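## Task

Remove the mug from the cupboard, set it on the desk standing upright, and close both cupboard doors fully. The mug must not drop more than a few centimetres, be struck hard, or end up not standing. Slamming a door open or shut fails, as does the robot toppling or ending tilted. Anything held in place only by the robot at the end does not count. Release everything and back away at the end.

## Robot and tools

Robot: a simulated Hello Robot Stretch 4 with a single arm. It has an omni-wheel base, a lift sliding on a mast, an arm that telescopes straight forward, a three-joint wrist (yaw, pitch, roll) and a two-finger gripper. It stands about 1.6 m tall, and the base rim lies within 0.23 m of the base origin. Each scene starts from a new random layout. When a scene is finished, finished_scene's result gives the task for the next one.

Frames: the base frame has its origin on the floor under the base centre, with x forward, y left and z up. hand_pose is the point between the open fingertips (link pinch), expressed in the base frame. Its printed value can be a little off. The odometry frame is the base frame as it was at the scene's start. base_odometry counts wheel turns only, so slipping shows up as travel. Heading is positive to the left and runs from -3.142 to 3.142.

execute_actions(actions, cameras): actions is a list holding one action, or an empty list, which just reports state and images.
- An action can contain "base", "joints" or both. It can also carry "pace" ("slow", "default", "fast", "max"; default if omitted) and "contact_limits". Alternatively it can be {"end_of_arm": "enable_torque"} alone.
- "base" takes exactly one relative move, measured from where the base last reported itself:
  - translate_m: metres, -2 to 2, positive forward.
  - strafe_m: metres, -2 to 2, positive left.
  - rotate_rad: radians, -3.2 to 3.2, positive counter-clockwise.
- "joints" is a single object of absolute targets keyed by joint name. The ranges and "done" tolerances are:
  - lift_m: 0 to 1.2 m, ±0.004.
  - arm_m: extension, 0 to 0.55 m, ±0.004.
  - wrist_yaw_rad: -1.134 to 4.276, ±0.02. 0 points forward, positive turns left, 3.14 is folded back; above 3.4 the arm may obstruct.
  - wrist_pitch_rad: -1.117 to 4.259, ±0.05. 0 is level, 1.57 points straight down.
  - wrist_roll_rad: -1.117 to 4.259, ±0.02. At 0 the fingers are level; positive rolls clockwise as seen from behind.
  - gripper_m: fingertip gap, -0.038 to 0.141 m, ±0.004. Values below 0 press the tips together.
- Joint targets outside their range are clipped and the result says so. Any other bad value or unknown key rejects the whole call and nothing moves.
- All motions in one action start together. No action runs longer than 15 s.
- A joint or base left out of an action may still be driving toward an earlier target.
- contact_limits: {"arm_m": 0 to 0.75}, default 0.5, sets how hard the arm may push before it halts.
- cameras: any of head_camera, head_left_camera, head_right_camera, wrist_camera, or "all". Null or omitted means all; [] means none. Images are taken at the end of the call, in the order given on the "pictures" line.

Base speed by pace: 0.1, 0.3, 0.4 or 0.6 m/s and 1, 2, 3 or 4 rad/s. When lift_m is above 0.2, speed is reduced further as the lift rises.

wait(seconds 0 to 10) sends no new command and returns state and images. zoom_image(camera, region [x0,y0,x1,y1]) enlarges up to 504x504 px of that camera's latest image. read_manual gives only licence texts. finished_scene(scene) ends the scene for good and reports success.

Cameras: head_camera (420x560) sits at the top of the mast and looks forward and down; turn the base to look elsewhere. head_left_camera and head_right_camera are fisheyes that look more steeply down and also show the base and arm. wrist_camera (616x392) looks along the fingers, with the fingertips near the bottom of its image.

Result lines:
- base_status and joint_status say how each motion ended. "done" for the base only means the wheels turned the commanded amount.
- "off_target" means the part stopped short of its target and may still be pushing.
- contact_stop_at_<key> means the part hit something; lift, arm or wheels then go slack.
- limit_stop_at_own_body means a self-collision was prevented; moving away from the body is still allowed.
- limit_stop_at_tilt means the lean exceeds 6 degrees; lift, arm and wheels go slack and ignore commands.
- torque_fault means a wrist or gripper motor is limp until you send enable_torque.
- on_its_own lists things this call did not command. In it, "held at" means a target, not a measured position.
- lidar_m: 12 distances, one per 30-degree sector, starting straight ahead and going counter-clockwise (4th left, 7th behind, 10th right). "-" means nothing seen, or something closer than 0.25 m.
- wrist_depth_mm: a 7x7 grid of median depths, 100 to 2000 mm.
- motor_effort: percent of maximum, with the peak from the last action in brackets. A firm grip shows as a clear change in gripper effort. For wheels, positive means a right turn.
- base_tilt: degrees, with forward and right positive.
- turned_by_wheels vs turned_by_imu: a gap above about 0.1 rad suggests a bump or slip, and heading error grows by roughly that difference.

Gripping: command a gripper_m smaller than the object's width. A tighter command squeezes harder and pulls the object toward the wrist. Neither the gripper_m reading nor "done" confirms a hold. If the fingertips jam on a surface, raise the lift.

Suggested order: unfold first (lift_m 0.4 with wrist_yaw_rad 0). Find the cupboard, open its doors gently, and grasp the item. Place it on the desk; the mug must be upright. Close both doors completely and gently, release, then back away.

Avoid:
- Dropping or knocking the mug.
- Swinging doors quickly, which counts as slamming.
- Hard pushes; use a low arm contact limit near doors.
- Turning or driving with more than 1 kg held while arm_m is above 0.2, especially at fast paces.
- Strong pulls with the gripper held high.
- Tilting the gripper up while it is rolled.
- Ending with anything held in place only by the robot.

Loose objects may occasionally get nudged.

Each tool is called after ">>>" as name([rows], argument=value, ...), one row to a line, values as JSON.

## Session

>>> execute_actions(actions=[])

Scene clock: 0.00 s.
base_odometry: x=+0.000 y=+0.000 heading=+0.000 (m, m, rad; odometry frame)
turned_by_wheels: +0.000 (rad since the last result)
turned_by_imu: +0.000 (rad since the last result)
base_tilt: forward=+0.1 right=-0.4 (deg)
lidar_m: 1.31 1.35 1.34 1.57 2.52 2.76 2.90 1.93 2.33 2.40 1.19 1.16
base_status: not commanded
joint_positions: lift_m=+0.196 arm_m=+0.002 wrist_yaw_rad=+3.069 wrist_pitch_rad=+0.021 wrist_roll_rad=-0.017 gripper_m=+0.057
joint_status: not commanded
motor_effort: lift_m=+21 arm_m=-1 wrist_yaw_rad=+1 wrist_pitch_rad=-4 wrist_roll_rad=+0 gripper_m=-2 wheel_0=+0 wheel_1=+0 wheel_2=+0 (%)
hand_pose: x=-0.1085 y=+0.1080 z=+0.3679 quat_wxyz=(+0.036, -0.011, -0.008, +0.999) (m; base frame)
wrist_depth_mm: 139 141 - - - - - / 104 140 - - - - - / 108 140 293 - - - - / 120 140 - - - - - / 904 - - - - - - / 1618 1618 1366 1756 1618 1808 1808 / 1025 976 931 1008 946 1118 1138
pictures: head_camera, head_left_camera, head_right_camera, wrist_camera
Images, in order (width x height): head_camera 420x560, head_left_camera 420x672, head_right_camera 420x672, wrist_camera 616x392.

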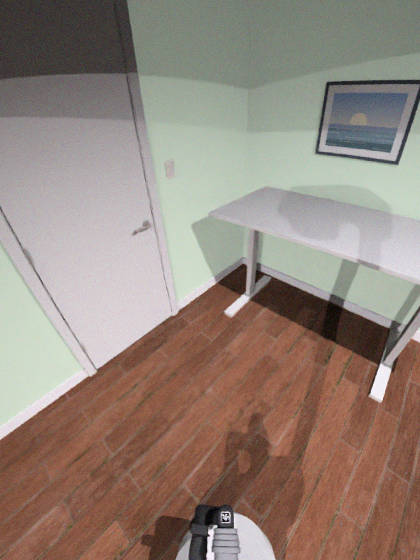

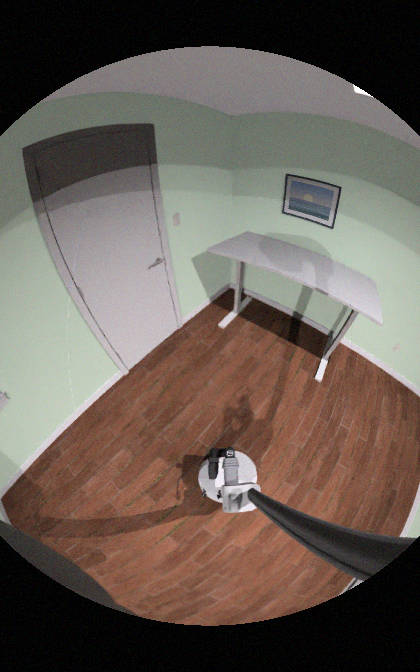

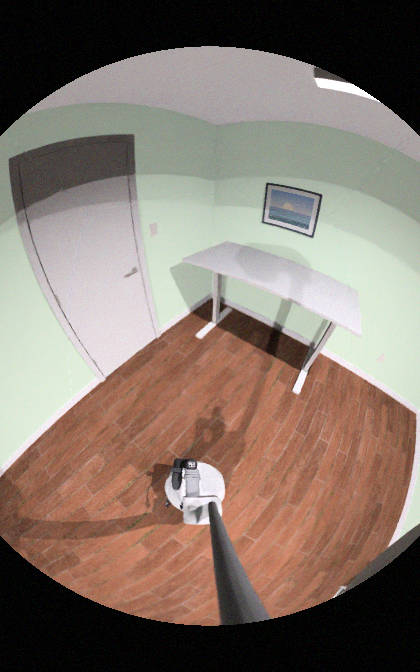

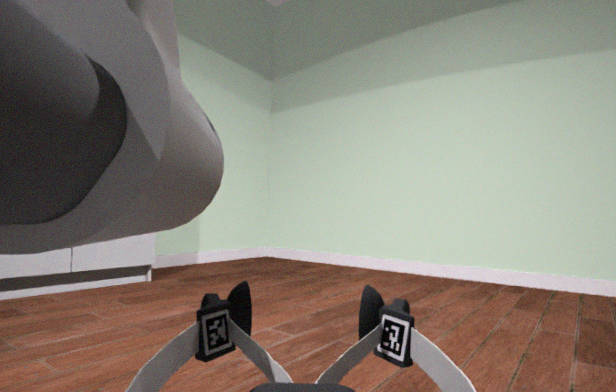

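>>> execute_actions([
  {"base": {"rotate_rad": -2.4}, "joints": {"lift_m": 0.4, "wrist_yaw_rad": 0}, "pace": "fast"},
])

Scene clock: 3.83 s.
base_odometry: x=+0.000 y=+0.000 heading=-2.400 (m, m, rad; odometry frame)
turned_by_wheels: -2.400 (rad since the last result)
turned_by_imu: -2.398 (rad since the last result)
base_tilt: forward=+0.0 right=-0.4 (deg)
lidar_m: 1.92 2.37 2.15 1.18 1.20 1.49 1.35 1.38 1.72 2.75 2.78 2.05
base_status: done
joint_positions: lift_m=+0.400 arm_m=+0.002 wrist_yaw_rad=+0.001 wrist_pitch_rad=+0.021 wrist_roll_rad=-0.017 gripper_m=+0.057
joint_status: all done
motor_effort: lift_m=+23(30) arm_m=-1(1) wrist_yaw_rad=-1(7) wrist_pitch_rad=-5(5) wrist_roll_rad=-1(0) gripper_m=-1(4) wheel_0=+0(5) wheel_1=+0(10) wheel_2=+0(8) (%)
hand_pose: x=+0.4614 y=-0.0873 z=+0.5719 quat_wxyz=(+1.000, -0.008, +0.011, +0.000) (m; base frame)
wrist_depth_mm: - - - - - - - / 1921 - - - - - - / 1983 - - 1808 1708 1808 - / 1921 - - 1708 1708 1756 - / 1921 - - 1708 1708 1756 - / 1921 - 1921 1618 1661 1756 - / 1499 1397 1336 1464 1366 1618 1618
pictures: head_camera, head_left_camera, head_right_camera, wrist_camera
Images, in order (width x height): head_camera 420x560, head_left_camera 420x672, head_right_camera 420x672, wrist_camera 616x392.

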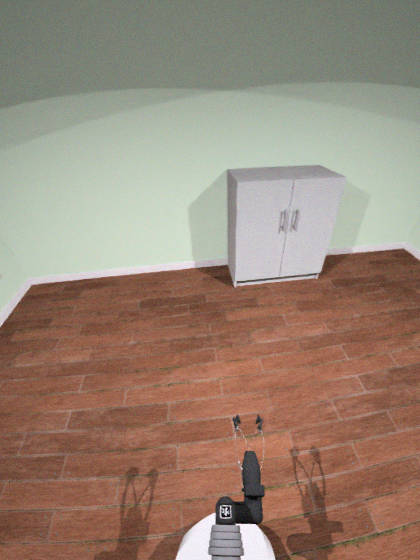

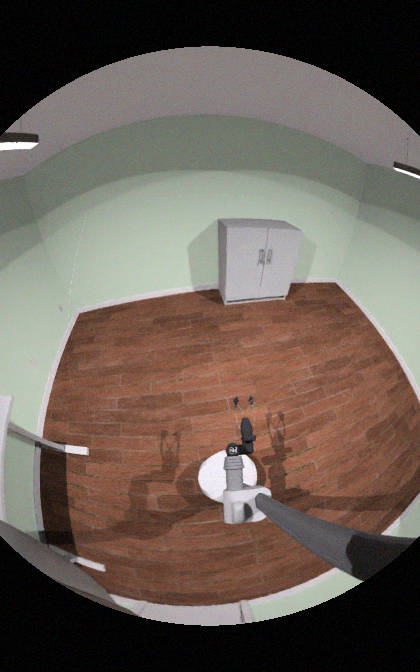

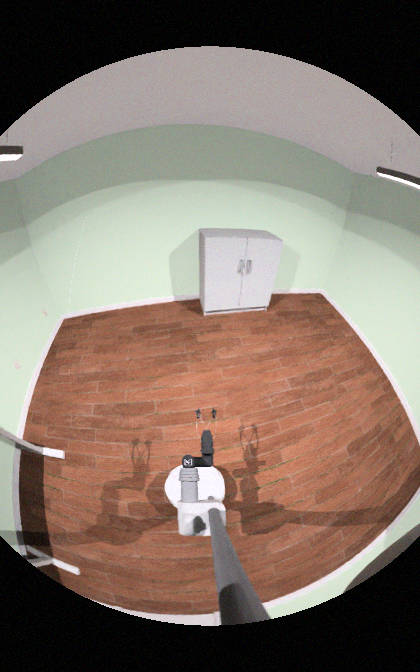

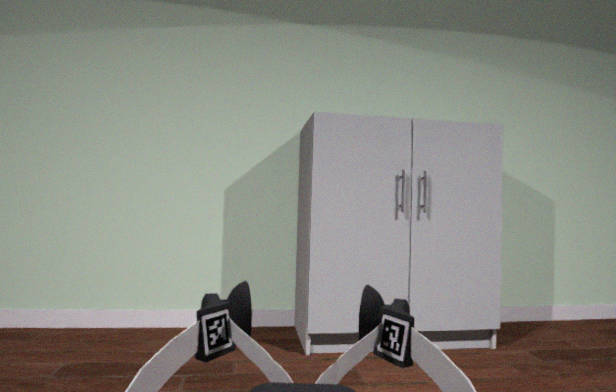

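>>> execute_actions([
  {"base": {"rotate_rad": -0.525}, "pace": "max"},
], cameras=[])

>>> execute_actions([
  {"base": {"translate_m": 1.15}, "joints": {"gripper_m": 0.09}, "pace": "max"},
], cameras=[])

>>> execute_actions([
  {"base": {"rotate_rad": 0.675}, "joints": {"lift_m": 0.52}, "pace": "max"},
])

Scene clock: 29.30 s.
base_odometry: x=+0.000 y=+0.000 heading=-2.925 (m, m, rad; odometry frame)
turned_by_wheels: -0.525 (rad since the last result)
turned_by_imu: -0.524 (rad since the last result)
base_tilt: forward=+0.0 right=-0.5 (deg)
lidar_m: 2.05 1.93 2.37 2.15 1.17 1.19 1.47 1.35 1.40 1.69 2.76 2.76
base_status: done
joint_positions: lift_m=+0.400 arm_m=+0.002 wrist_yaw_rad=+0.000 wrist_pitch_rad=+0.021 wrist_roll_rad=-0.017 gripper_m=+0.057
joint_status: not commanded
motor_effort: lift_m=+23(23) arm_m=-1(0) wrist_yaw_rad=+0(0) wrist_pitch_rad=-4(6) wrist_roll_rad=+0(1) gripper_m=-4(4) wheel_0=+0(6) wheel_1=+0(4) wheel_2=+0(8) (%)
hand_pose: x=+0.4614 y=-0.0874 z=+0.5720 quat_wxyz=(+1.000, -0.008, +0.011, +0.000) (m; base frame)
wrist_depth_mm: 1756 - - - - - - / 1808 - - - - - - / 1618 1618 1863 - - - - / 1576 1618 1808 - - - - / 1499 1618 1808 - - - - / 1499 1618 1808 - - - - / 1464 1397 1336 1499 1366 1618 1618
pictures: none
No camera images: the call's "cameras" was empty. Leave "cameras" out to get every camera's image.

Scene clock: 33.00 s.
base_odometry: x=-1.123 y=-0.247 heading=-2.925 (m, m, rad; odometry frame)
turned_by_wheels: +0.000 (rad since the last result)
turned_by_imu: -0.001 (rad since the last result)
base_tilt: forward=+0.0 right=-0.4 (deg)
lidar_m: 1.06 0.94 0.98 1.81 2.66 2.00 2.48 2.26 2.29 2.25 2.04 2.07
base_status: done
joint_positions: lift_m=+0.400 arm_m=+0.002 wrist_yaw_rad=+0.000 wrist_pitch_rad=+0.021 wrist_roll_rad=-0.017 gripper_m=+0.090
joint_status: all done
motor_effort: lift_m=+23(23) arm_m=-1(1) wrist_yaw_rad=+0(0) wrist_pitch_rad=-6(5) wrist_roll_rad=-1(1) gripper_m=-1(5) wheel_0=+0(8) wheel_1=+0(1) wheel_2=+0(13) (%)
hand_pose: x=+0.4614 y=-0.0874 z=+0.5720 quat_wxyz=(+1.000, -0.008, +0.011, +0.000) (m; base frame)
wrist_depth_mm: 715 798 1430 1661 - 1921 1618 / 715 798 1430 1708 - 1863 1576 / 707 798 1397 1661 - 1863 1618 / 707 798 1397 1661 - 1808 1576 / 707 798 1397 1618 - 1863 1576 / 707 778 878 1661 1808 1756 1537 / 707 768 1336 1537 1397 1537 1537
pictures: none
No camera images: the call's "cameras" was empty. Leave "cameras" out to get every camera's image.

Scene clock: 34.17 s.
base_odometry: x=-1.123 y=-0.247 heading=-2.250 (m, m, rad; odometry frame)
turned_by_wheels: +0.675 (rad since the last result)
turned_by_imu: +0.675 (rad since the last result)
base_tilt: forward=+0.0 right=-0.5 (deg)
lidar_m: 0.96 1.02 2.11 2.00 2.01 2.37 2.28 2.37 2.12 2.03 2.03 1.01
base_status: done
joint_positions: lift_m=+0.520 arm_m=+0.002 wrist_yaw_rad=+0.000 wrist_pitch_rad=+0.021 wrist_roll_rad=-0.017 gripper_m=+0.090
joint_status: all done
motor_effort: lift_m=+23(33) arm_m=-1(0) wrist_yaw_rad=+2(1) wrist_pitch_rad=-5(5) wrist_roll_rad=-1(0) gripper_m=-2(0) wheel_0=+1(7) wheel_1=+2(9) wheel_2=+0(9) (%)
hand_pose: x=+0.4614 y=-0.0874 z=+0.6920 quat_wxyz=(+1.000, -0.008, +0.010, +0.000) (m; base frame)
wrist_depth_mm: 1229 1229 1205 1229 1229 1229 1229 / 1229 750 750 759 759 759 976 / 1205 750 750 750 750 759 991 / 1205 750 750 750 741 741 976 / 1182 750 741 741 741 750 976 / 1182 741 741 741 741 741 960 / 1182 732 741 732 732 732 946
pictures: head_camera, head_left_camera, head_right_camera, wrist_camera
Images, in order (width x height): head_camera 420x560, head_left_camera 420x672, head_right_camera 420x672, wrist_camera 616x392.

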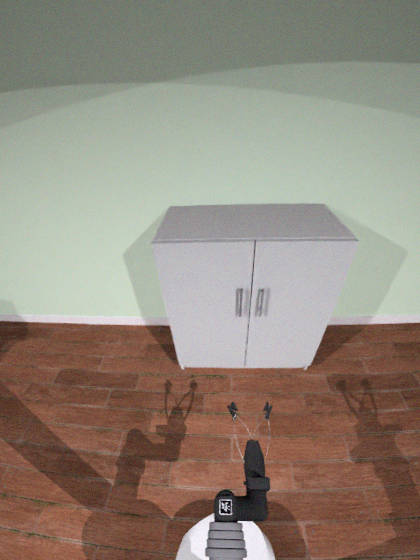

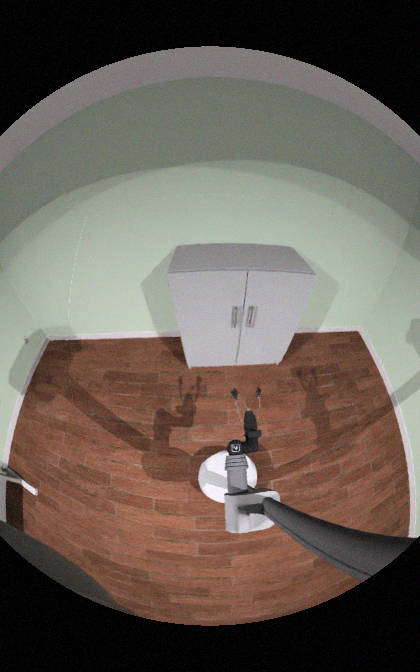

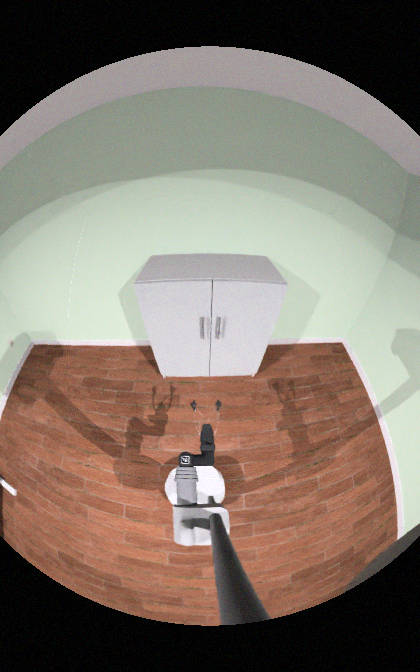

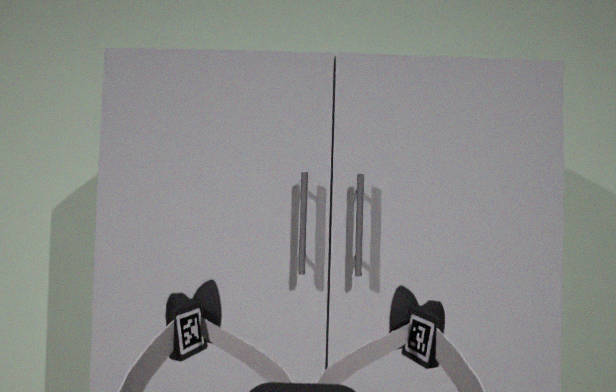

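>>> execute_actions([
  {"joints": {"lift_m": 0.555, "arm_m": 0.38, "gripper_m": 0.06}, "pace": "fast"},
], cameras=["head_camera", "wrist_camera"])

Scene clock: 76.07 s.
base_odometry: x=-1.123 y=-0.247 heading=-2.250 (m, m, rad; odometry frame)
turned_by_wheels: +0.000 (rad since the last result)
turned_by_imu: +0.001 (rad since the last result)
base_tilt: forward=+0.1 right=-0.4 (deg)
lidar_m: 0.95 1.01 2.10 1.99 1.99 2.36 2.28 2.39 2.13 2.03 2.01 1.00
base_status: not commanded
joint_positions: lift_m=+0.555 arm_m=+0.379 wrist_yaw_rad=+0.000 wrist_pitch_rad=+0.021 wrist_roll_rad=-0.017 gripper_m=+0.060
joint_status: all done
motor_effort: lift_m=+24(26) arm_m=+7(6) wrist_yaw_rad=+0(1) wrist_pitch_rad=-5(5) wrist_roll_rad=+0(1) gripper_m=-5(2) wheel_0=+1(1) wheel_1=+1(1) wheel_2=+0(0) (%)
hand_pose: x=+0.8383 y=-0.0874 z=+0.7269 quat_wxyz=(+1.000, -0.008, +0.010, +0.000) (m; base frame)
wrist_depth_mm: 384 384 384 382 382 382 382 / 379 382 379 379 382 382 382 / 379 379 379 379 379 379 379 / 377 377 379 377 377 377 377 / 375 377 373 375 375 375 375 / 375 375 215 373 340 375 373 / 370 370 370 342 336 373 373
pictures: head_camera, wrist_camera
Images, in order (width x height): head_camera 420x560, wrist_camera 616x392.

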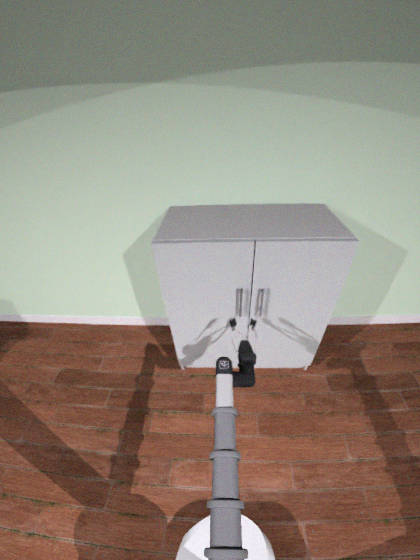

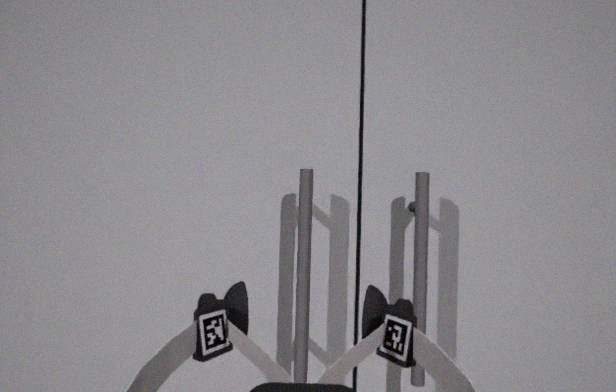

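>>> execute_actions([
  {"joints": {"arm_m": 0.492, "gripper_m": 0.04}, "contact_limits": {"arm_m": 0.2}},
], cameras=["wrist_camera"])

Scene clock: 83.63 s.
base_odometry: x=-1.123 y=-0.247 heading=-2.250 (m, m, rad; odometry frame)
turned_by_wheels: +0.000 (rad since the last result)
turned_by_imu: +0.001 (rad since the last result)
base_tilt: forward=+0.0 right=-0.4 (deg)
lidar_m: 0.95 1.02 2.10 2.01 1.98 2.37 2.28 2.37 2.11 2.04 2.04 1.00
base_status: not commanded
joint_positions: lift_m=+0.555 arm_m=+0.491 wrist_yaw_rad=+0.000 wrist_pitch_rad=+0.021 wrist_roll_rad=-0.017 gripper_m=+0.040
joint_status: all done
motor_effort: lift_m=+24(24) arm_m=+6(6) wrist_yaw_rad=+0(1) wrist_pitch_rad=-4(5) wrist_roll_rad=-1(0) gripper_m=-3(6) wheel_0=+1(1) wheel_1=+1(1) wheel_2=+0(0) (%)
contact_limits: arm_m 0.2
hand_pose: x=+0.9502 y=-0.0874 z=+0.7269 quat_wxyz=(+1.000, -0.008, +0.010, +0.000) (m; base frame)
wrist_depth_mm: 271 270 270 271 270 271 271 / 268 270 270 268 270 270 270 / 267 267 268 267 267 268 268 / 266 266 266 267 266 267 267 / 265 265 265 266 266 265 265 / 264 264 264 264 263 264 264 / 262 263 262 229 182 263 263
pictures: wrist_camera
Images, in order (width x height): wrist_camera 616x392.

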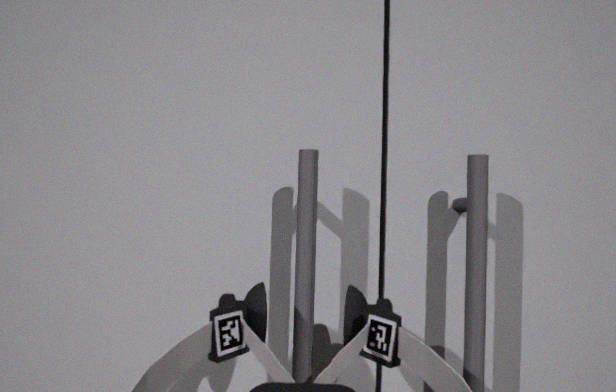

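>>> execute_actions([
  {"joints": {"gripper_m": -0.015}},
], cameras=["wrist_camera"])

Scene clock: 86.43 s.
base_odometry: x=-1.123 y=-0.247 heading=-2.250 (m, m, rad; odometry frame)
turned_by_wheels: +0.000 (rad since the last result)
turned_by_imu: +0.001 (rad since the last result)
base_tilt: forward=+0.0 right=-0.4 (deg)
lidar_m: 0.95 1.02 2.07 1.97 2.01 2.35 2.28 2.37 2.11 2.04 2.03 0.99
base_status: not commanded
joint_positions: lift_m=+0.555 arm_m=+0.491 wrist_yaw_rad=+0.001 wrist_pitch_rad=+0.021 wrist_roll_rad=-0.017 gripper_m=-0.015
joint_status: all done
motor_effort: lift_m=+24(24) arm_m=+6(6) wrist_yaw_rad=-2(3) wrist_pitch_rad=-5(4) wrist_roll_rad=-1(0) gripper_m=-11(11) wheel_0=+3(3) wheel_1=+2(2) wheel_2=-1(1) (%)
hand_pose: x=+0.9503 y=-0.0872 z=+0.7269 quat_wxyz=(+1.000, -0.008, +0.010, +0.000) (m; base frame)
wrist_depth_mm: 271 271 270 271 271 270 270 / 270 270 270 268 270 270 268 / 268 268 268 267 267 267 268 / 267 267 267 267 267 266 266 / 265 266 266 264 265 265 265 / 265 264 264 205 264 263 263 / 263 263 177 184 176 262 262
pictures: wrist_camera
Images, in order (width x height): wrist_camera 616x392.

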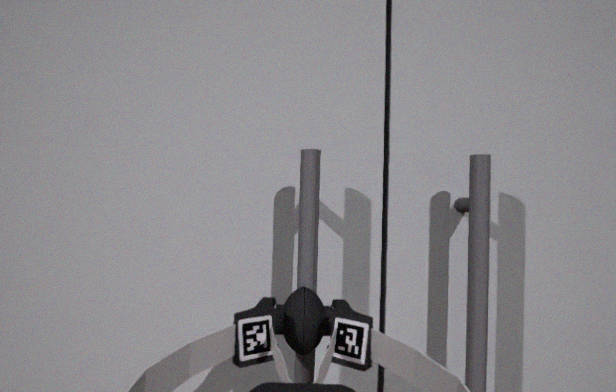

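>>> zoom_image(camera="wrist_camera", region=[200, 240, 420, 392])

Region (200, 240, 420, 392) of wrist_camera's 616x392 image, scaled by 2.291; it fills the top 348 rows of this view, and the rest is white.

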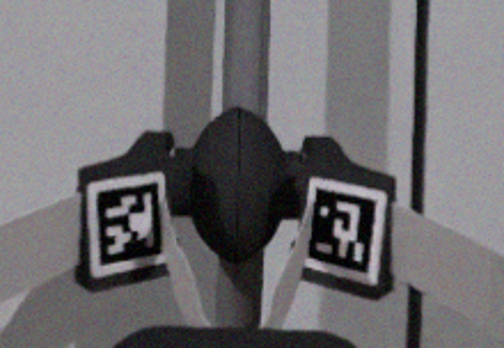

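>>> execute_actions([
  {"joints": {"gripper_m": 0.025}},
], cameras=[])

>>> execute_actions([
  {"joints": {"arm_m": 0.512}, "contact_limits": {"arm_m": 0.1}, "pace": "slow"},
], cameras=["wrist_camera"])

Scene clock: 94.70 s.
base_odometry: x=-1.123 y=-0.247 heading=-2.250 (m, m, rad; odometry frame)
turned_by_wheels: +0.000 (rad since the last result)
turned_by_imu: +0.001 (rad since the last result)
base_tilt: forward=+0.0 right=-0.5 (deg)
lidar_m: 0.94 1.02 2.09 1.97 2.00 2.37 2.28 2.39 2.11 2.04 2.02 1.00
base_status: not commanded
joint_positions: lift_m=+0.555 arm_m=+0.491 wrist_yaw_rad=+0.000 wrist_pitch_rad=+0.021 wrist_roll_rad=-0.017 gripper_m=+0.025
joint_status: all done
motor_effort: lift_m=+24(24) arm_m=+6(6) wrist_yaw_rad=+2(3) wrist_pitch_rad=-5(4) wrist_roll_rad=-1(0) gripper_m=-2(12) wheel_0=+4(4) wheel_1=+3(3) wheel_2=-3(2) (%)
hand_pose: x=+0.9502 y=-0.0875 z=+0.7269 quat_wxyz=(+1.000, -0.008, +0.010, +0.000) (m; base frame)
wrist_depth_mm: 271 271 270 271 271 271 272 / 270 270 271 270 268 270 270 / 267 267 268 270 267 267 267 / 267 268 267 266 267 266 266 / 267 266 267 265 266 265 265 / 265 264 264 227 265 264 264 / 263 263 263 182 178 263 263
pictures: none
No camera images: the call's "cameras" was empty. Leave "cameras" out to get every camera's image.

Scene clock: 95.47 s.
base_odometry: x=-1.123 y=-0.247 heading=-2.250 (m, m, rad; odometry frame)
turned_by_wheels: -0.001 (rad since the last result)
turned_by_imu: +0.000 (rad since the last result)
base_tilt: forward=+0.0 right=-0.4 (deg)
lidar_m: 0.94 1.01 2.07 1.96 2.01 2.38 2.29 2.38 2.13 2.05 2.02 1.00
base_status: not commanded
joint_positions: lift_m=+0.555 arm_m=+0.496 wrist_yaw_rad=-0.007 wrist_pitch_rad=+0.021 wrist_roll_rad=-0.017 gripper_m=+0.025
joint_status: arm_m contact_stop (moved +0.005 of +0.021)
on_its_own: arm_m is slack since a contact_stop (your +0.512 is given up); wrist_yaw_rad is at rest, and its effort (+20) is outside its rest range (-13 to +13)
motor_effort: lift_m=+24(24) arm_m=+0(13) wrist_yaw_rad=+20(21) wrist_pitch_rad=-5(4) wrist_roll_rad=-1(1) gripper_m=-1(2) wheel_0=+4(4) wheel_1=+3(3) wheel_2=-8(8) (%)
contact_limits: arm_m 0.1
hand_pose: x=+0.9551 y=-0.0894 z=+0.7269 quat_wxyz=(+1.000, -0.008, +0.010, -0.003) (m; base frame)
wrist_depth_mm: 265 266 266 266 267 267 267 / 264 265 265 265 266 266 266 / 262 263 263 263 264 265 265 / 260 263 263 263 263 264 263 / 260 260 262 262 263 263 263 / 259 259 258 225 260 260 262 / 257 257 258 169 177 258 260
pictures: wrist_camera
Images, in order (width x height): wrist_camera 616x392.

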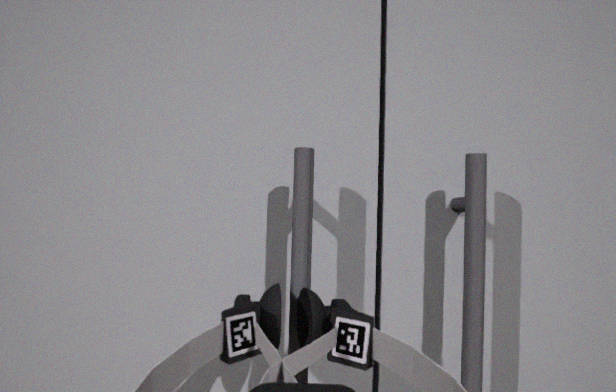

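>>> zoom_image(camera="wrist_camera", region=[190, 240, 410, 392])

Region (190, 240, 410, 392) of wrist_camera's 616x392 image, scaled by 2.291; it fills the top 348 rows of this view, and the rest is white.

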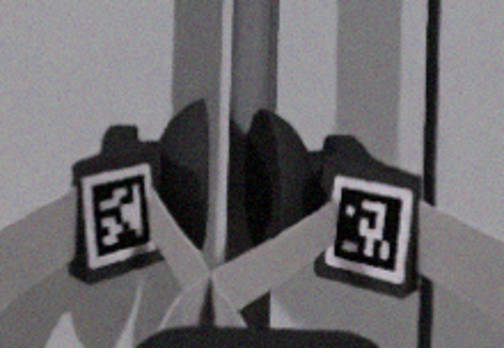

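>>> execute_actions([
  {"joints": {"arm_m": 0.46, "gripper_m": 0.045, "wrist_yaw_rad": 0}},
], cameras=["wrist_camera"])

>>> execute_actions([
  {"joints": {"arm_m": 0.512}, "contact_limits": {"arm_m": 0.1}},
], cameras=["wrist_camera"])

Scene clock: 102.60 s.
base_odometry: x=-1.123 y=-0.247 heading=-2.250 (m, m, rad; odometry frame)
turned_by_wheels: +0.000 (rad since the last result)
turned_by_imu: +0.001 (rad since the last result)
base_tilt: forward=+0.0 right=-0.4 (deg)
lidar_m: 0.95 1.02 2.09 1.99 1.99 2.36 2.29 2.37 2.11 2.04 2.00 0.99
base_status: not commanded
joint_positions: lift_m=+0.555 arm_m=+0.461 wrist_yaw_rad=+0.000 wrist_pitch_rad=+0.021 wrist_roll_rad=-0.017 gripper_m=+0.045
joint_status: all done
motor_effort: lift_m=+24(24) arm_m=-6(8) wrist_yaw_rad=+0(21) wrist_pitch_rad=-4(6) wrist_roll_rad=-1(1) gripper_m=-5(4) wheel_0=+1(5) wheel_1=+1(4) wheel_2=-1(8) (%)
hand_pose: x=+0.9205 y=-0.0874 z=+0.7269 quat_wxyz=(+1.000, -0.008, +0.010, +0.000) (m; base frame)
wrist_depth_mm: 301 303 301 300 301 300 300 / 298 298 300 298 300 298 298 / 298 297 298 298 297 297 297 / 297 296 296 296 296 297 297 / 296 294 294 296 294 294 294 / 293 293 215 294 294 293 293 / 291 291 291 259 191 291 291
pictures: wrist_camera
Images, in order (width x height): wrist_camera 616x392.

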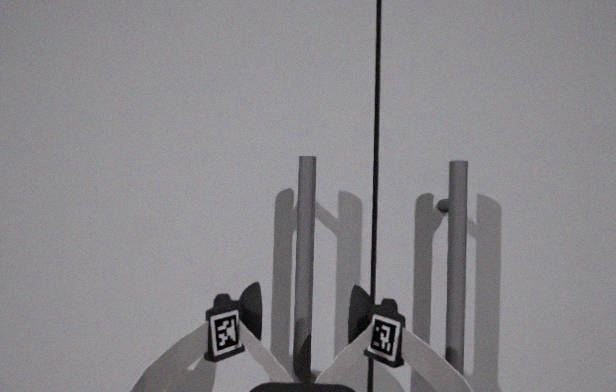

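Scene clock: 103.60 s.
base_odometry: x=-1.123 y=-0.247 heading=-2.250 (m, m, rad; odometry frame)
turned_by_wheels: +0.000 (rad since the last result)
turned_by_imu: +0.000 (rad since the last result)
base_tilt: forward=+0.0 right=-0.4 (deg)
lidar_m: 0.95 1.01 2.10 1.97 2.01 2.38 2.28 2.38 2.12 2.03 2.02 1.01
base_status: not commanded
joint_positions: lift_m=+0.555 arm_m=+0.511 wrist_yaw_rad=+0.000 wrist_pitch_rad=+0.021 wrist_roll_rad=-0.017 gripper_m=+0.045
joint_status: all done
motor_effort: lift_m=+24(24) arm_m=+6(6) wrist_yaw_rad=+0(0) wrist_pitch_rad=-4(4) wrist_roll_rad=-1(1) gripper_m=-3(5) wheel_0=+1(1) wheel_1=+1(1) wheel_2=-1(1) (%)
contact_limits: arm_m 0.1
hand_pose: x=+0.9702 y=-0.0874 z=+0.7269 quat_wxyz=(+1.000, -0.008, +0.010, +0.000) (m; base frame)
wrist_depth_mm: 251 251 251 251 250 251 250 / 250 249 249 249 249 249 250 / 248 248 248 247 247 248 248 / 246 247 246 246 247 247 247 / 246 246 245 246 245 245 245 / 244 244 215 244 244 244 245 / 243 243 242 209 190 243 243
pictures: wrist_camera
Images, in order (width x height): wrist_camera 616x392.

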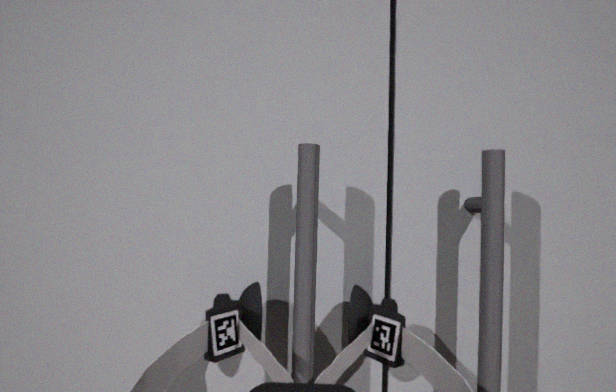

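>>> execute_actions([
  {"joints": {"gripper_m": -0.012}},
], cameras=["wrist_camera"])

Scene clock: 106.07 s.
base_odometry: x=-1.123 y=-0.247 heading=-2.250 (m, m, rad; odometry frame)
turned_by_wheels: +0.000 (rad since the last result)
turned_by_imu: +0.000 (rad since the last result)
base_tilt: forward=+0.0 right=-0.5 (deg)
lidar_m: 0.94 1.02 2.08 1.98 2.02 2.37 2.29 2.39 2.10 2.04 2.03 1.01
base_status: not commanded
joint_positions: lift_m=+0.555 arm_m=+0.512 wrist_yaw_rad=+0.002 wrist_pitch_rad=+0.021 wrist_roll_rad=-0.017 gripper_m=-0.012
joint_status: all done
motor_effort: lift_m=+24(24) arm_m=+3(6) wrist_yaw_rad=-5(10) wrist_pitch_rad=-5(5) wrist_roll_rad=+0(1) gripper_m=-16(20) wheel_0=+0(1) wheel_1=+0(1) wheel_2=+0(1) (%)
hand_pose: x=+0.9710 y=-0.0870 z=+0.7269 quat_wxyz=(+1.000, -0.008, +0.011, +0.001) (m; base frame)
wrist_depth_mm: 248 246 246 245 245 246 245 / 246 246 243 244 244 244 245 / 244 244 243 243 242 243 244 / 243 242 242 241 241 241 242 / 242 242 240 240 240 240 241 / 241 240 239 205 239 240 239 / 240 239 180 202 177 238 238
pictures: wrist_camera
Images, in order (width x height): wrist_camera 616x392.

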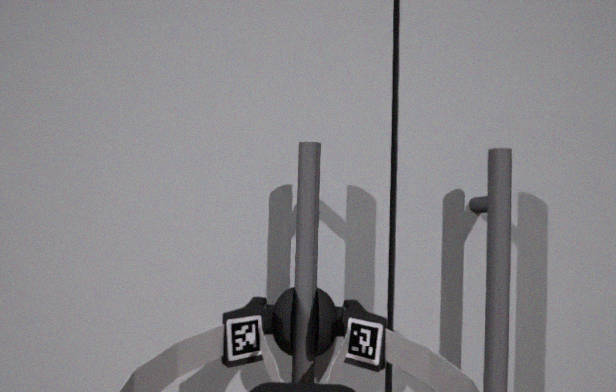

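>>> execute_actions([
  {"base": {"strafe_m": 0.02}, "joints": {"arm_m": 0.42}, "pace": "slow"},
], cameras=["head_camera", "wrist_camera"])

Scene clock: 110.57 s.
base_odometry: x=-1.108 y=-0.260 heading=-2.250 (m, m, rad; odometry frame)
turned_by_wheels: +0.000 (rad since the last result)
turned_by_imu: +0.001 (rad since the last result)
base_tilt: forward=+0.0 right=-0.4 (deg)
lidar_m: 0.86 1.02 2.08 1.96 1.99 2.38 2.28 2.39 2.13 2.06 2.04 0.90
base_status: done
joint_positions: lift_m=+0.555 arm_m=+0.421 wrist_yaw_rad=+0.004 wrist_pitch_rad=+0.021 wrist_roll_rad=-0.017 gripper_m=-0.012
joint_status: all done
motor_effort: lift_m=+24(24) arm_m=-7(6) wrist_yaw_rad=-10(26) wrist_pitch_rad=-5(5) wrist_roll_rad=-1(1) gripper_m=-16(17) wheel_0=+1(12) wheel_1=+1(5) wheel_2=+1(8) (%)
hand_pose: x=+0.8809 y=-0.0864 z=+0.7269 quat_wxyz=(+1.000, -0.008, +0.011, +0.002) (m; base frame)
wrist_depth_mm: 297 278 262 247 238 252 260 / 296 277 259 245 236 249 258 / 293 274 258 243 236 248 257 / 291 272 256 239 235 245 228 / 289 271 254 237 233 245 236 / 287 268 253 206 231 244 235 / 285 267 180 204 177 242 234
pictures: head_camera, wrist_camera
Images, in order (width x height): head_camera 420x560, wrist_camera 616x392.

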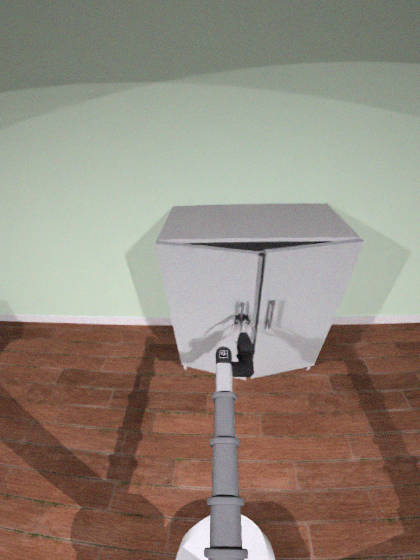

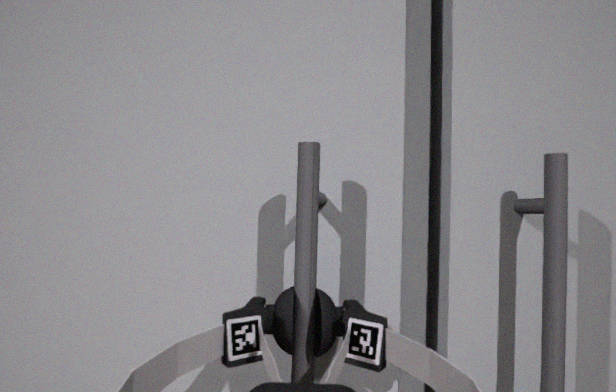

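>>> execute_actions([
  {"base": {"strafe_m": 0.04}, "joints": {"arm_m": 0.345}},
], cameras=["head_camera", "wrist_camera"])

Scene clock: 122.93 s.
base_odometry: x=-1.076 y=-0.285 heading=-2.250 (m, m, rad; odometry frame)
turned_by_wheels: +0.000 (rad since the last result)
turned_by_imu: +0.001 (rad since the last result)
base_tilt: forward=+0.0 right=-0.4 (deg)
lidar_m: 0.78 1.52 2.09 1.92 1.92 2.36 2.29 2.38 2.19 2.11 2.02 0.90
base_status: done
joint_positions: lift_m=+0.555 arm_m=+0.346 wrist_yaw_rad=+0.002 wrist_pitch_rad=+0.021 wrist_roll_rad=-0.017 gripper_m=-0.012
joint_status: all done
motor_effort: lift_m=+24(24) arm_m=-7(6) wrist_yaw_rad=-6(11) wrist_pitch_rad=-5(5) wrist_roll_rad=-1(0) gripper_m=-15(17) wheel_0=+3(10) wheel_1=+1(5) wheel_2=-1(4) (%)
hand_pose: x=+0.8057 y=-0.0869 z=+0.7268 quat_wxyz=(+1.000, -0.008, +0.011, +0.001) (m; base frame)
wrist_depth_mm: 375 322 281 248 229 327 340 / 370 317 278 246 228 327 338 / 366 315 276 244 226 324 338 / 362 312 273 236 225 322 334 / 357 310 271 238 224 320 334 / 355 306 268 205 219 319 332 / 353 304 179 202 177 315 332
pictures: head_camera, wrist_camera
Images, in order (width x height): head_camera 420x560, wrist_camera 616x392.

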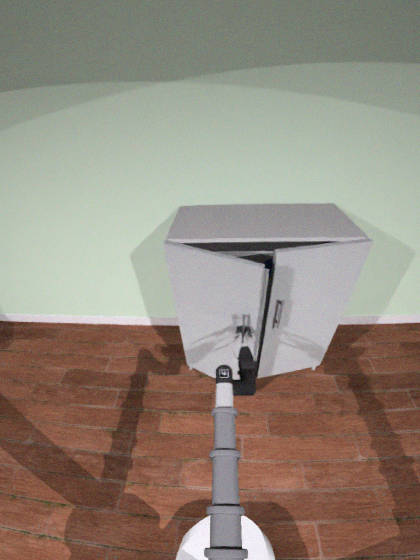

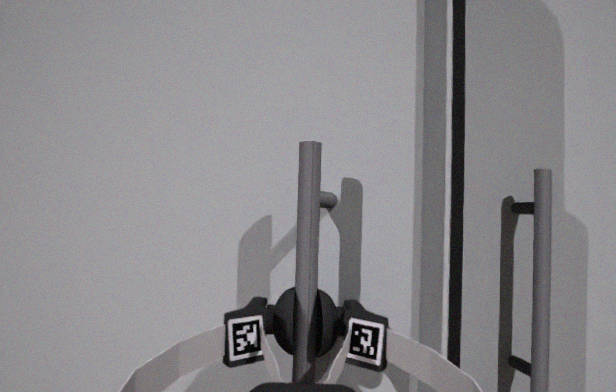

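>>> execute_actions([
  {"base": {"strafe_m": 0.085}, "joints": {"arm_m": 0.255}},
], cameras=["head_camera", "wrist_camera"])

Scene clock: 133.07 s.
base_odometry: x=-1.010 y=-0.338 heading=-2.250 (m, m, rad; odometry frame)
turned_by_wheels: +0.000 (rad since the last result)
turned_by_imu: +0.001 (rad since the last result)
base_tilt: forward=+0.0 right=-0.5 (deg)
lidar_m: 0.68 1.50 2.11 1.95 1.82 2.35 2.27 2.39 2.27 2.18 2.01 0.92
base_status: done
joint_positions: lift_m=+0.555 arm_m=+0.256 wrist_yaw_rad=-0.003 wrist_pitch_rad=+0.021 wrist_roll_rad=-0.017 gripper_m=-0.012
joint_status: all done
motor_effort: lift_m=+24(24) arm_m=-6(7) wrist_yaw_rad=+8(9) wrist_pitch_rad=-7(6) wrist_roll_rad=+0(0) gripper_m=-15(16) wheel_0=-1(6) wheel_1=-2(9) wheel_2=-2(3) (%)
hand_pose: x=+0.7151 y=-0.0882 z=+0.7268 quat_wxyz=(+1.000, -0.008, +0.011, -0.001) (m; base frame)
wrist_depth_mm: 976 455 332 259 215 415 430 / 946 445 329 258 212 415 430 / 960 439 322 255 211 413 427 / 960 433 320 238 209 410 421 / 960 430 315 237 208 410 418 / 946 421 312 204 202 407 415 / 946 421 178 204 180 404 415
pictures: head_camera, wrist_camera
Images, in order (width x height): head_camera 420x560, wrist_camera 616x392.

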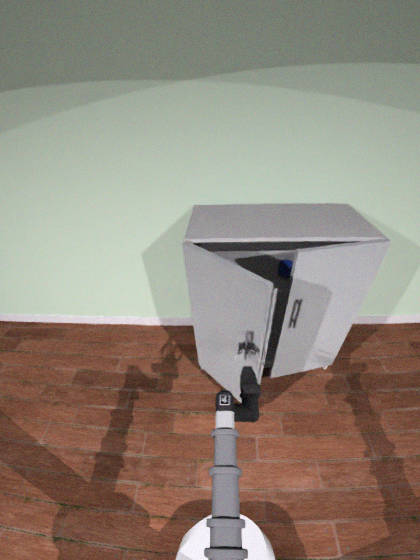

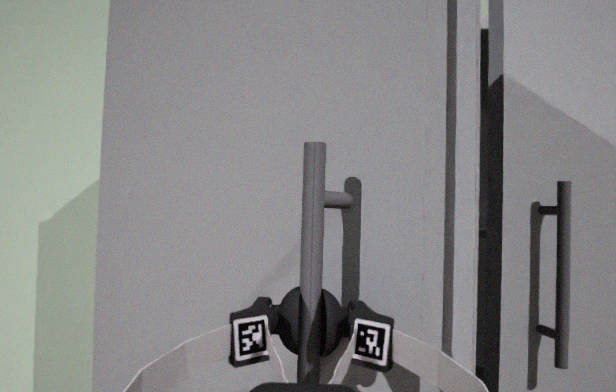

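>>> zoom_image(camera="head_camera", region=[200, 200, 380, 400])

Region (200, 200, 380, 400) of head_camera's 420x560 image, scaled by 2.520, with more detail than that image has; it fills the left 454 columns of this view, and the rest is white.

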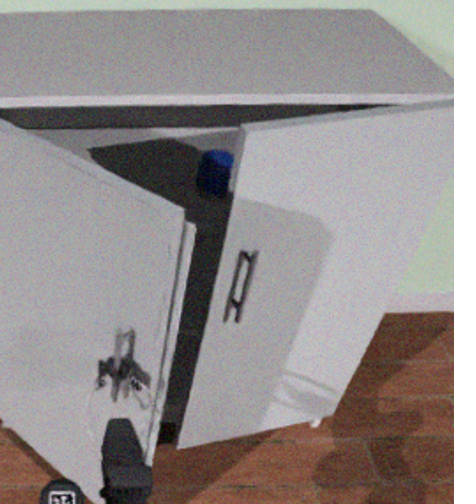

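>>> execute_actions([
  {"joints": {"gripper_m": 0.03}},
], cameras=[])

>>> execute_actions([
  {"joints": {"arm_m": 0.11, "gripper_m": 0.045}, "pace": "fast"},
], cameras=["head_camera"])

Scene clock: 181.63 s.
base_odometry: x=-1.010 y=-0.338 heading=-2.250 (m, m, rad; odometry frame)
turned_by_wheels: +0.000 (rad since the last result)
turned_by_imu: +0.001 (rad since the last result)
base_tilt: forward=+0.0 right=-0.5 (deg)
lidar_m: 0.68 1.51 2.12 1.95 1.83 2.35 2.28 2.36 2.27 2.17 2.03 0.71
base_status: not commanded
joint_positions: lift_m=+0.555 arm_m=+0.256 wrist_yaw_rad=-0.001 wrist_pitch_rad=+0.021 wrist_roll_rad=-0.017 gripper_m=+0.030
joint_status: all done
motor_effort: lift_m=+24(24) arm_m=-5(6) wrist_yaw_rad=+4(19) wrist_pitch_rad=-7(6) wrist_roll_rad=+0(0) gripper_m=-5(17) wheel_0=-2(3) wheel_1=-2(3) wheel_2=-3(4) (%)
hand_pose: x=+0.7151 y=-0.0878 z=+0.7268 quat_wxyz=(+1.000, -0.008, +0.011, -0.001) (m; base frame)
wrist_depth_mm: 976 466 343 276 229 230 427 / 960 459 342 272 227 229 427 / 960 452 338 271 225 228 424 / 960 445 334 267 224 226 415 / 960 439 329 266 223 224 413 / 931 436 317 213 211 224 413 / 946 427 294 208 190 222 413
pictures: none
No camera images: the call's "cameras" was empty. Leave "cameras" out to get every camera's image.

Scene clock: 182.90 s.
base_odometry: x=-1.010 y=-0.338 heading=-2.250 (m, m, rad; odometry frame)
turned_by_wheels: +0.000 (rad since the last result)
turned_by_imu: +0.000 (rad since the last result)
base_tilt: forward=+0.0 right=-0.4 (deg)
lidar_m: 0.70 1.50 2.11 1.96 1.84 2.36 2.29 2.38 2.27 2.18 2.00 0.72
base_status: not commanded
joint_positions: lift_m=+0.555 arm_m=+0.111 wrist_yaw_rad=+0.000 wrist_pitch_rad=+0.021 wrist_roll_rad=-0.017 gripper_m=+0.045
joint_status: all done
motor_effort: lift_m=+24(24) arm_m=-6(6) wrist_yaw_rad=+1(4) wrist_pitch_rad=-5(6) wrist_roll_rad=+0(0) gripper_m=-4(2) wheel_0=-2(2) wheel_1=-1(1) wheel_2=-2(3) (%)
hand_pose: x=+0.5704 y=-0.0875 z=+0.7268 quat_wxyz=(+1.000, -0.008, +0.011, +0.000) (m; base frame)
wrist_depth_mm: 1118 1118 525 418 370 1118 1118 / 1118 1118 521 418 368 569 591 / 1098 1118 517 415 368 564 591 / 1098 1098 512 410 368 559 591 / 1098 1098 504 407 368 559 591 / 1078 1098 215 404 355 559 580 / 1098 1078 459 351 191 554 580
pictures: head_camera
Images, in order (width x height): head_camera 420x560.

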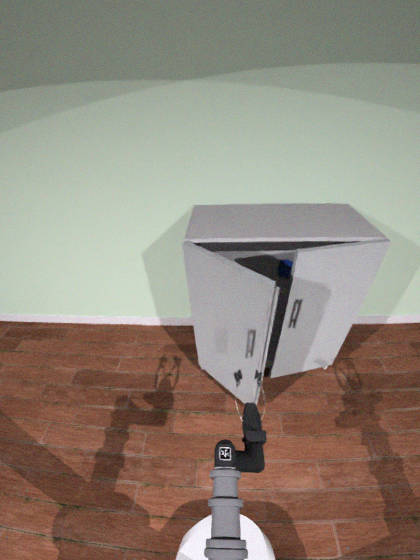

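>>> execute_actions([
  {"base": {"strafe_m": -0.265}, "pace": "fast"},
], cameras=["head_camera", "wrist_camera"])

Scene clock: 186.33 s.
base_odometry: x=-1.216 y=-0.172 heading=-2.250 (m, m, rad; odometry frame)
turned_by_wheels: +0.000 (rad since the last result)
turned_by_imu: +0.000 (rad since the last result)
base_tilt: forward=+0.0 right=-0.4 (deg)
lidar_m: 0.68 0.80 2.09 2.11 2.12 2.37 2.27 2.39 1.99 1.93 1.99 0.97
base_status: done
joint_positions: lift_m=+0.555 arm_m=+0.111 wrist_yaw_rad=+0.000 wrist_pitch_rad=+0.021 wrist_roll_rad=-0.017 gripper_m=+0.045
joint_status: not commanded
motor_effort: lift_m=+24(24) arm_m=-6(6) wrist_yaw_rad=+1(0) wrist_pitch_rad=-6(6) wrist_roll_rad=+0(0) gripper_m=-3(1) wheel_0=+1(12) wheel_1=+1(10) wheel_2=-1(1) (%)
hand_pose: x=+0.5704 y=-0.0875 z=+0.7268 quat_wxyz=(+1.000, -0.008, +0.011, +0.000) (m; base frame)
wrist_depth_mm: 452 368 1118 574 1098 1118 1098 / 439 368 809 564 585 621 1118 / 430 368 1098 559 585 621 1098 / 375 991 1078 554 591 621 1078 / 382 683 1060 554 585 615 1098 / 366 1060 216 554 574 615 1078 / 384 353 788 544 190 615 1098
pictures: head_camera, wrist_camera
Images, in order (width x height): head_camera 420x560, wrist_camera 616x392.

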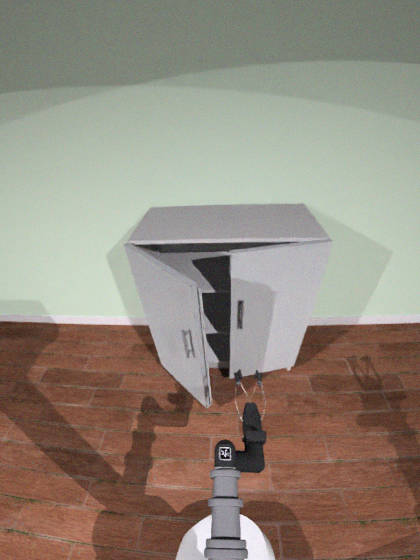

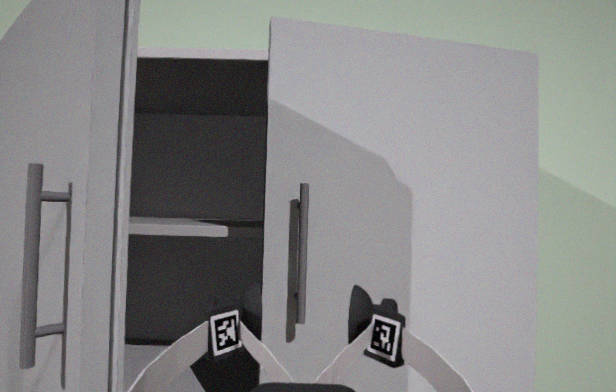

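>>> execute_actions([
  {"joints": {"arm_m": 0.395, "gripper_m": 0.04}, "contact_limits": {"arm_m": 0.2}, "pace": "fast"},
], cameras=["wrist_camera"])

Scene clock: 191.73 s.
base_odometry: x=-1.216 y=-0.172 heading=-2.250 (m, m, rad; odometry frame)
turned_by_wheels: +0.000 (rad since the last result)
turned_by_imu: +0.001 (rad since the last result)
base_tilt: forward=+0.0 right=-0.5 (deg)
lidar_m: 0.66 0.83 2.09 2.09 2.12 2.38 2.28 2.38 1.99 1.92 2.02 0.96
base_status: not commanded
joint_positions: lift_m=+0.555 arm_m=+0.394 wrist_yaw_rad=+0.000 wrist_pitch_rad=+0.021 wrist_roll_rad=-0.017 gripper_m=+0.040
joint_status: all done
motor_effort: lift_m=+24(24) arm_m=+6(7) wrist_yaw_rad=+0(1) wrist_pitch_rad=-4(6) wrist_roll_rad=-1(0) gripper_m=-4(4) wheel_0=+1(1) wheel_1=+1(1) wheel_2=-1(1) (%)
contact_limits: arm_m 0.2
hand_pose: x=+0.8532 y=-0.0874 z=+0.7269 quat_wxyz=(+1.000, -0.008, +0.010, +0.000) (m; base frame)
wrist_depth_mm: 569 564 525 282 297 314 329 / 715 798 691 281 296 310 327 / 750 798 809 279 294 310 325 / 750 788 788 277 293 309 324 / 574 508 407 276 291 307 324 / 759 798 267 272 290 307 324 / 741 788 264 241 182 306 319
pictures: wrist_camera
Images, in order (width x height): wrist_camera 616x392.

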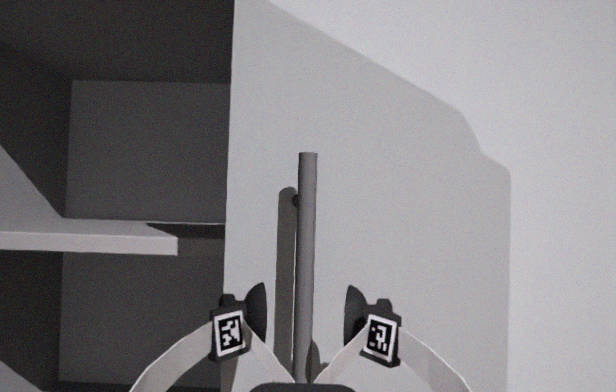

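>>> execute_actions([
  {"joints": {"arm_m": 0.424, "gripper_m": 0.03}, "contact_limits": {"arm_m": 0.15}},
], cameras=[])

>>> execute_actions([
  {"joints": {"gripper_m": -0.012}},
], cameras=["wrist_camera"])

Scene clock: 195.73 s.
base_odometry: x=-1.216 y=-0.172 heading=-2.250 (m, m, rad; odometry frame)
turned_by_wheels: +0.000 (rad since the last result)
turned_by_imu: +0.001 (rad since the last result)
base_tilt: forward=+0.0 right=-0.5 (deg)
lidar_m: 0.68 0.82 2.09 2.10 2.11 2.38 2.26 2.39 2.00 1.92 2.02 0.94
base_status: not commanded
joint_positions: lift_m=+0.555 arm_m=+0.423 wrist_yaw_rad=+0.000 wrist_pitch_rad=+0.021 wrist_roll_rad=-0.017 gripper_m=+0.030
joint_status: all done
motor_effort: lift_m=+24(24) arm_m=+6(6) wrist_yaw_rad=-1(0) wrist_pitch_rad=-5(4) wrist_roll_rad=+0(1) gripper_m=-4(4) wheel_0=+1(1) wheel_1=+1(1) wheel_2=-1(1) (%)
contact_limits: arm_m 0.15
hand_pose: x=+0.8822 y=-0.0874 z=+0.7269 quat_wxyz=(+1.000, -0.008, +0.010, +0.000) (m; base frame)
wrist_depth_mm: 559 564 496 253 266 281 294 / 723 778 691 252 265 279 294 / 750 778 245 251 264 277 291 / 750 768 243 248 263 276 291 / 459 508 243 246 262 276 289 / 750 768 238 216 260 273 287 / 750 759 236 212 191 273 286
pictures: none
No camera images: the call's "cameras" was empty. Leave "cameras" out to get every camera's image.

Scene clock: 196.90 s.
base_odometry: x=-1.216 y=-0.172 heading=-2.250 (m, m, rad; odometry frame)
turned_by_wheels: +0.000 (rad since the last result)
turned_by_imu: +0.000 (rad since the last result)
base_tilt: forward=+0.1 right=-0.4 (deg)
lidar_m: 0.69 0.79 2.10 2.11 2.12 2.37 2.28 2.38 1.99 1.93 2.01 0.94
base_status: not commanded
joint_positions: lift_m=+0.555 arm_m=+0.423 wrist_yaw_rad=+0.000 wrist_pitch_rad=+0.021 wrist_roll_rad=-0.017 gripper_m=-0.012
joint_status: all done
motor_effort: lift_m=+24(24) arm_m=+6(6) wrist_yaw_rad=+0(2) wrist_pitch_rad=-4(5) wrist_roll_rad=-1(0) gripper_m=-15(15) wheel_0=+1(1) wheel_1=+1(1) wheel_2=-1(1) (%)
hand_pose: x=+0.8822 y=-0.0875 z=+0.7269 quat_wxyz=(+1.000, -0.008, +0.010, +0.000) (m; base frame)
wrist_depth_mm: 569 564 500 247 262 276 291 / 723 778 699 246 260 276 291 / 750 778 238 243 259 274 289 / 750 759 237 241 257 272 287 / 459 504 236 242 257 272 286 / 759 759 235 207 255 270 283 / 750 759 180 206 177 268 282
pictures: wrist_camera
Images, in order (width x height): wrist_camera 616x392.

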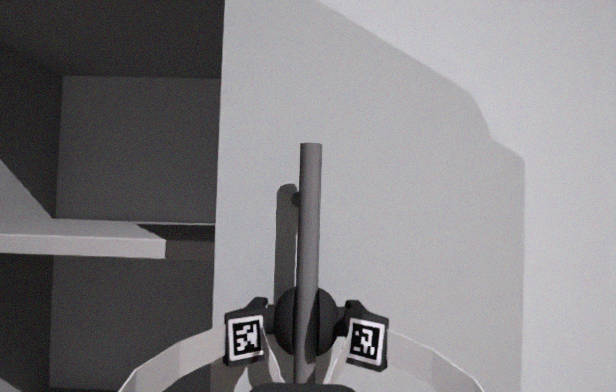

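>>> execute_actions([
  {"base": {"strafe_m": -0.075}, "joints": {"arm_m": 0.301}},
], cameras=[])

Scene clock: 202.37 s.
base_odometry: x=-1.275 y=-0.125 heading=-2.249 (m, m, rad; odometry frame)
turned_by_wheels: +0.001 (rad since the last result)
turned_by_imu: +0.003 (rad since the last result)
base_tilt: forward=+0.1 right=-0.4 (deg)
lidar_m: 0.70 0.72 2.10 2.18 2.21 2.36 2.29 2.39 1.90 1.85 1.94 0.89
base_status: done
joint_positions: lift_m=+0.555 arm_m=+0.302 wrist_yaw_rad=+0.005 wrist_pitch_rad=+0.021 wrist_roll_rad=-0.017 gripper_m=-0.012
joint_status: all done
on_its_own: wrist_yaw_rad is at rest, and its effort (-16) is outside its rest range (-13 to +13)
motor_effort: lift_m=+24(24) arm_m=-5(5) wrist_yaw_rad=-16(33) wrist_pitch_rad=-4(5) wrist_roll_rad=+0(0) gripper_m=-14(17) wheel_0=+6(18) wheel_1=+5(9) wheel_2=+2(5) (%)
hand_pose: x=+0.7617 y=-0.0859 z=+0.7269 quat_wxyz=(+1.000, -0.008, +0.010, +0.003) (m; base frame)
wrist_depth_mm: 564 564 225 251 293 351 433 / 778 831 222 249 289 347 427 / 842 891 223 249 289 345 424 / 820 891 222 238 289 345 421 / 778 878 221 238 287 343 421 / 842 878 213 207 287 343 421 / 809 778 180 204 177 342 421
pictures: none
No camera images: the call's "cameras" was empty. Leave "cameras" out to get every camera's image.


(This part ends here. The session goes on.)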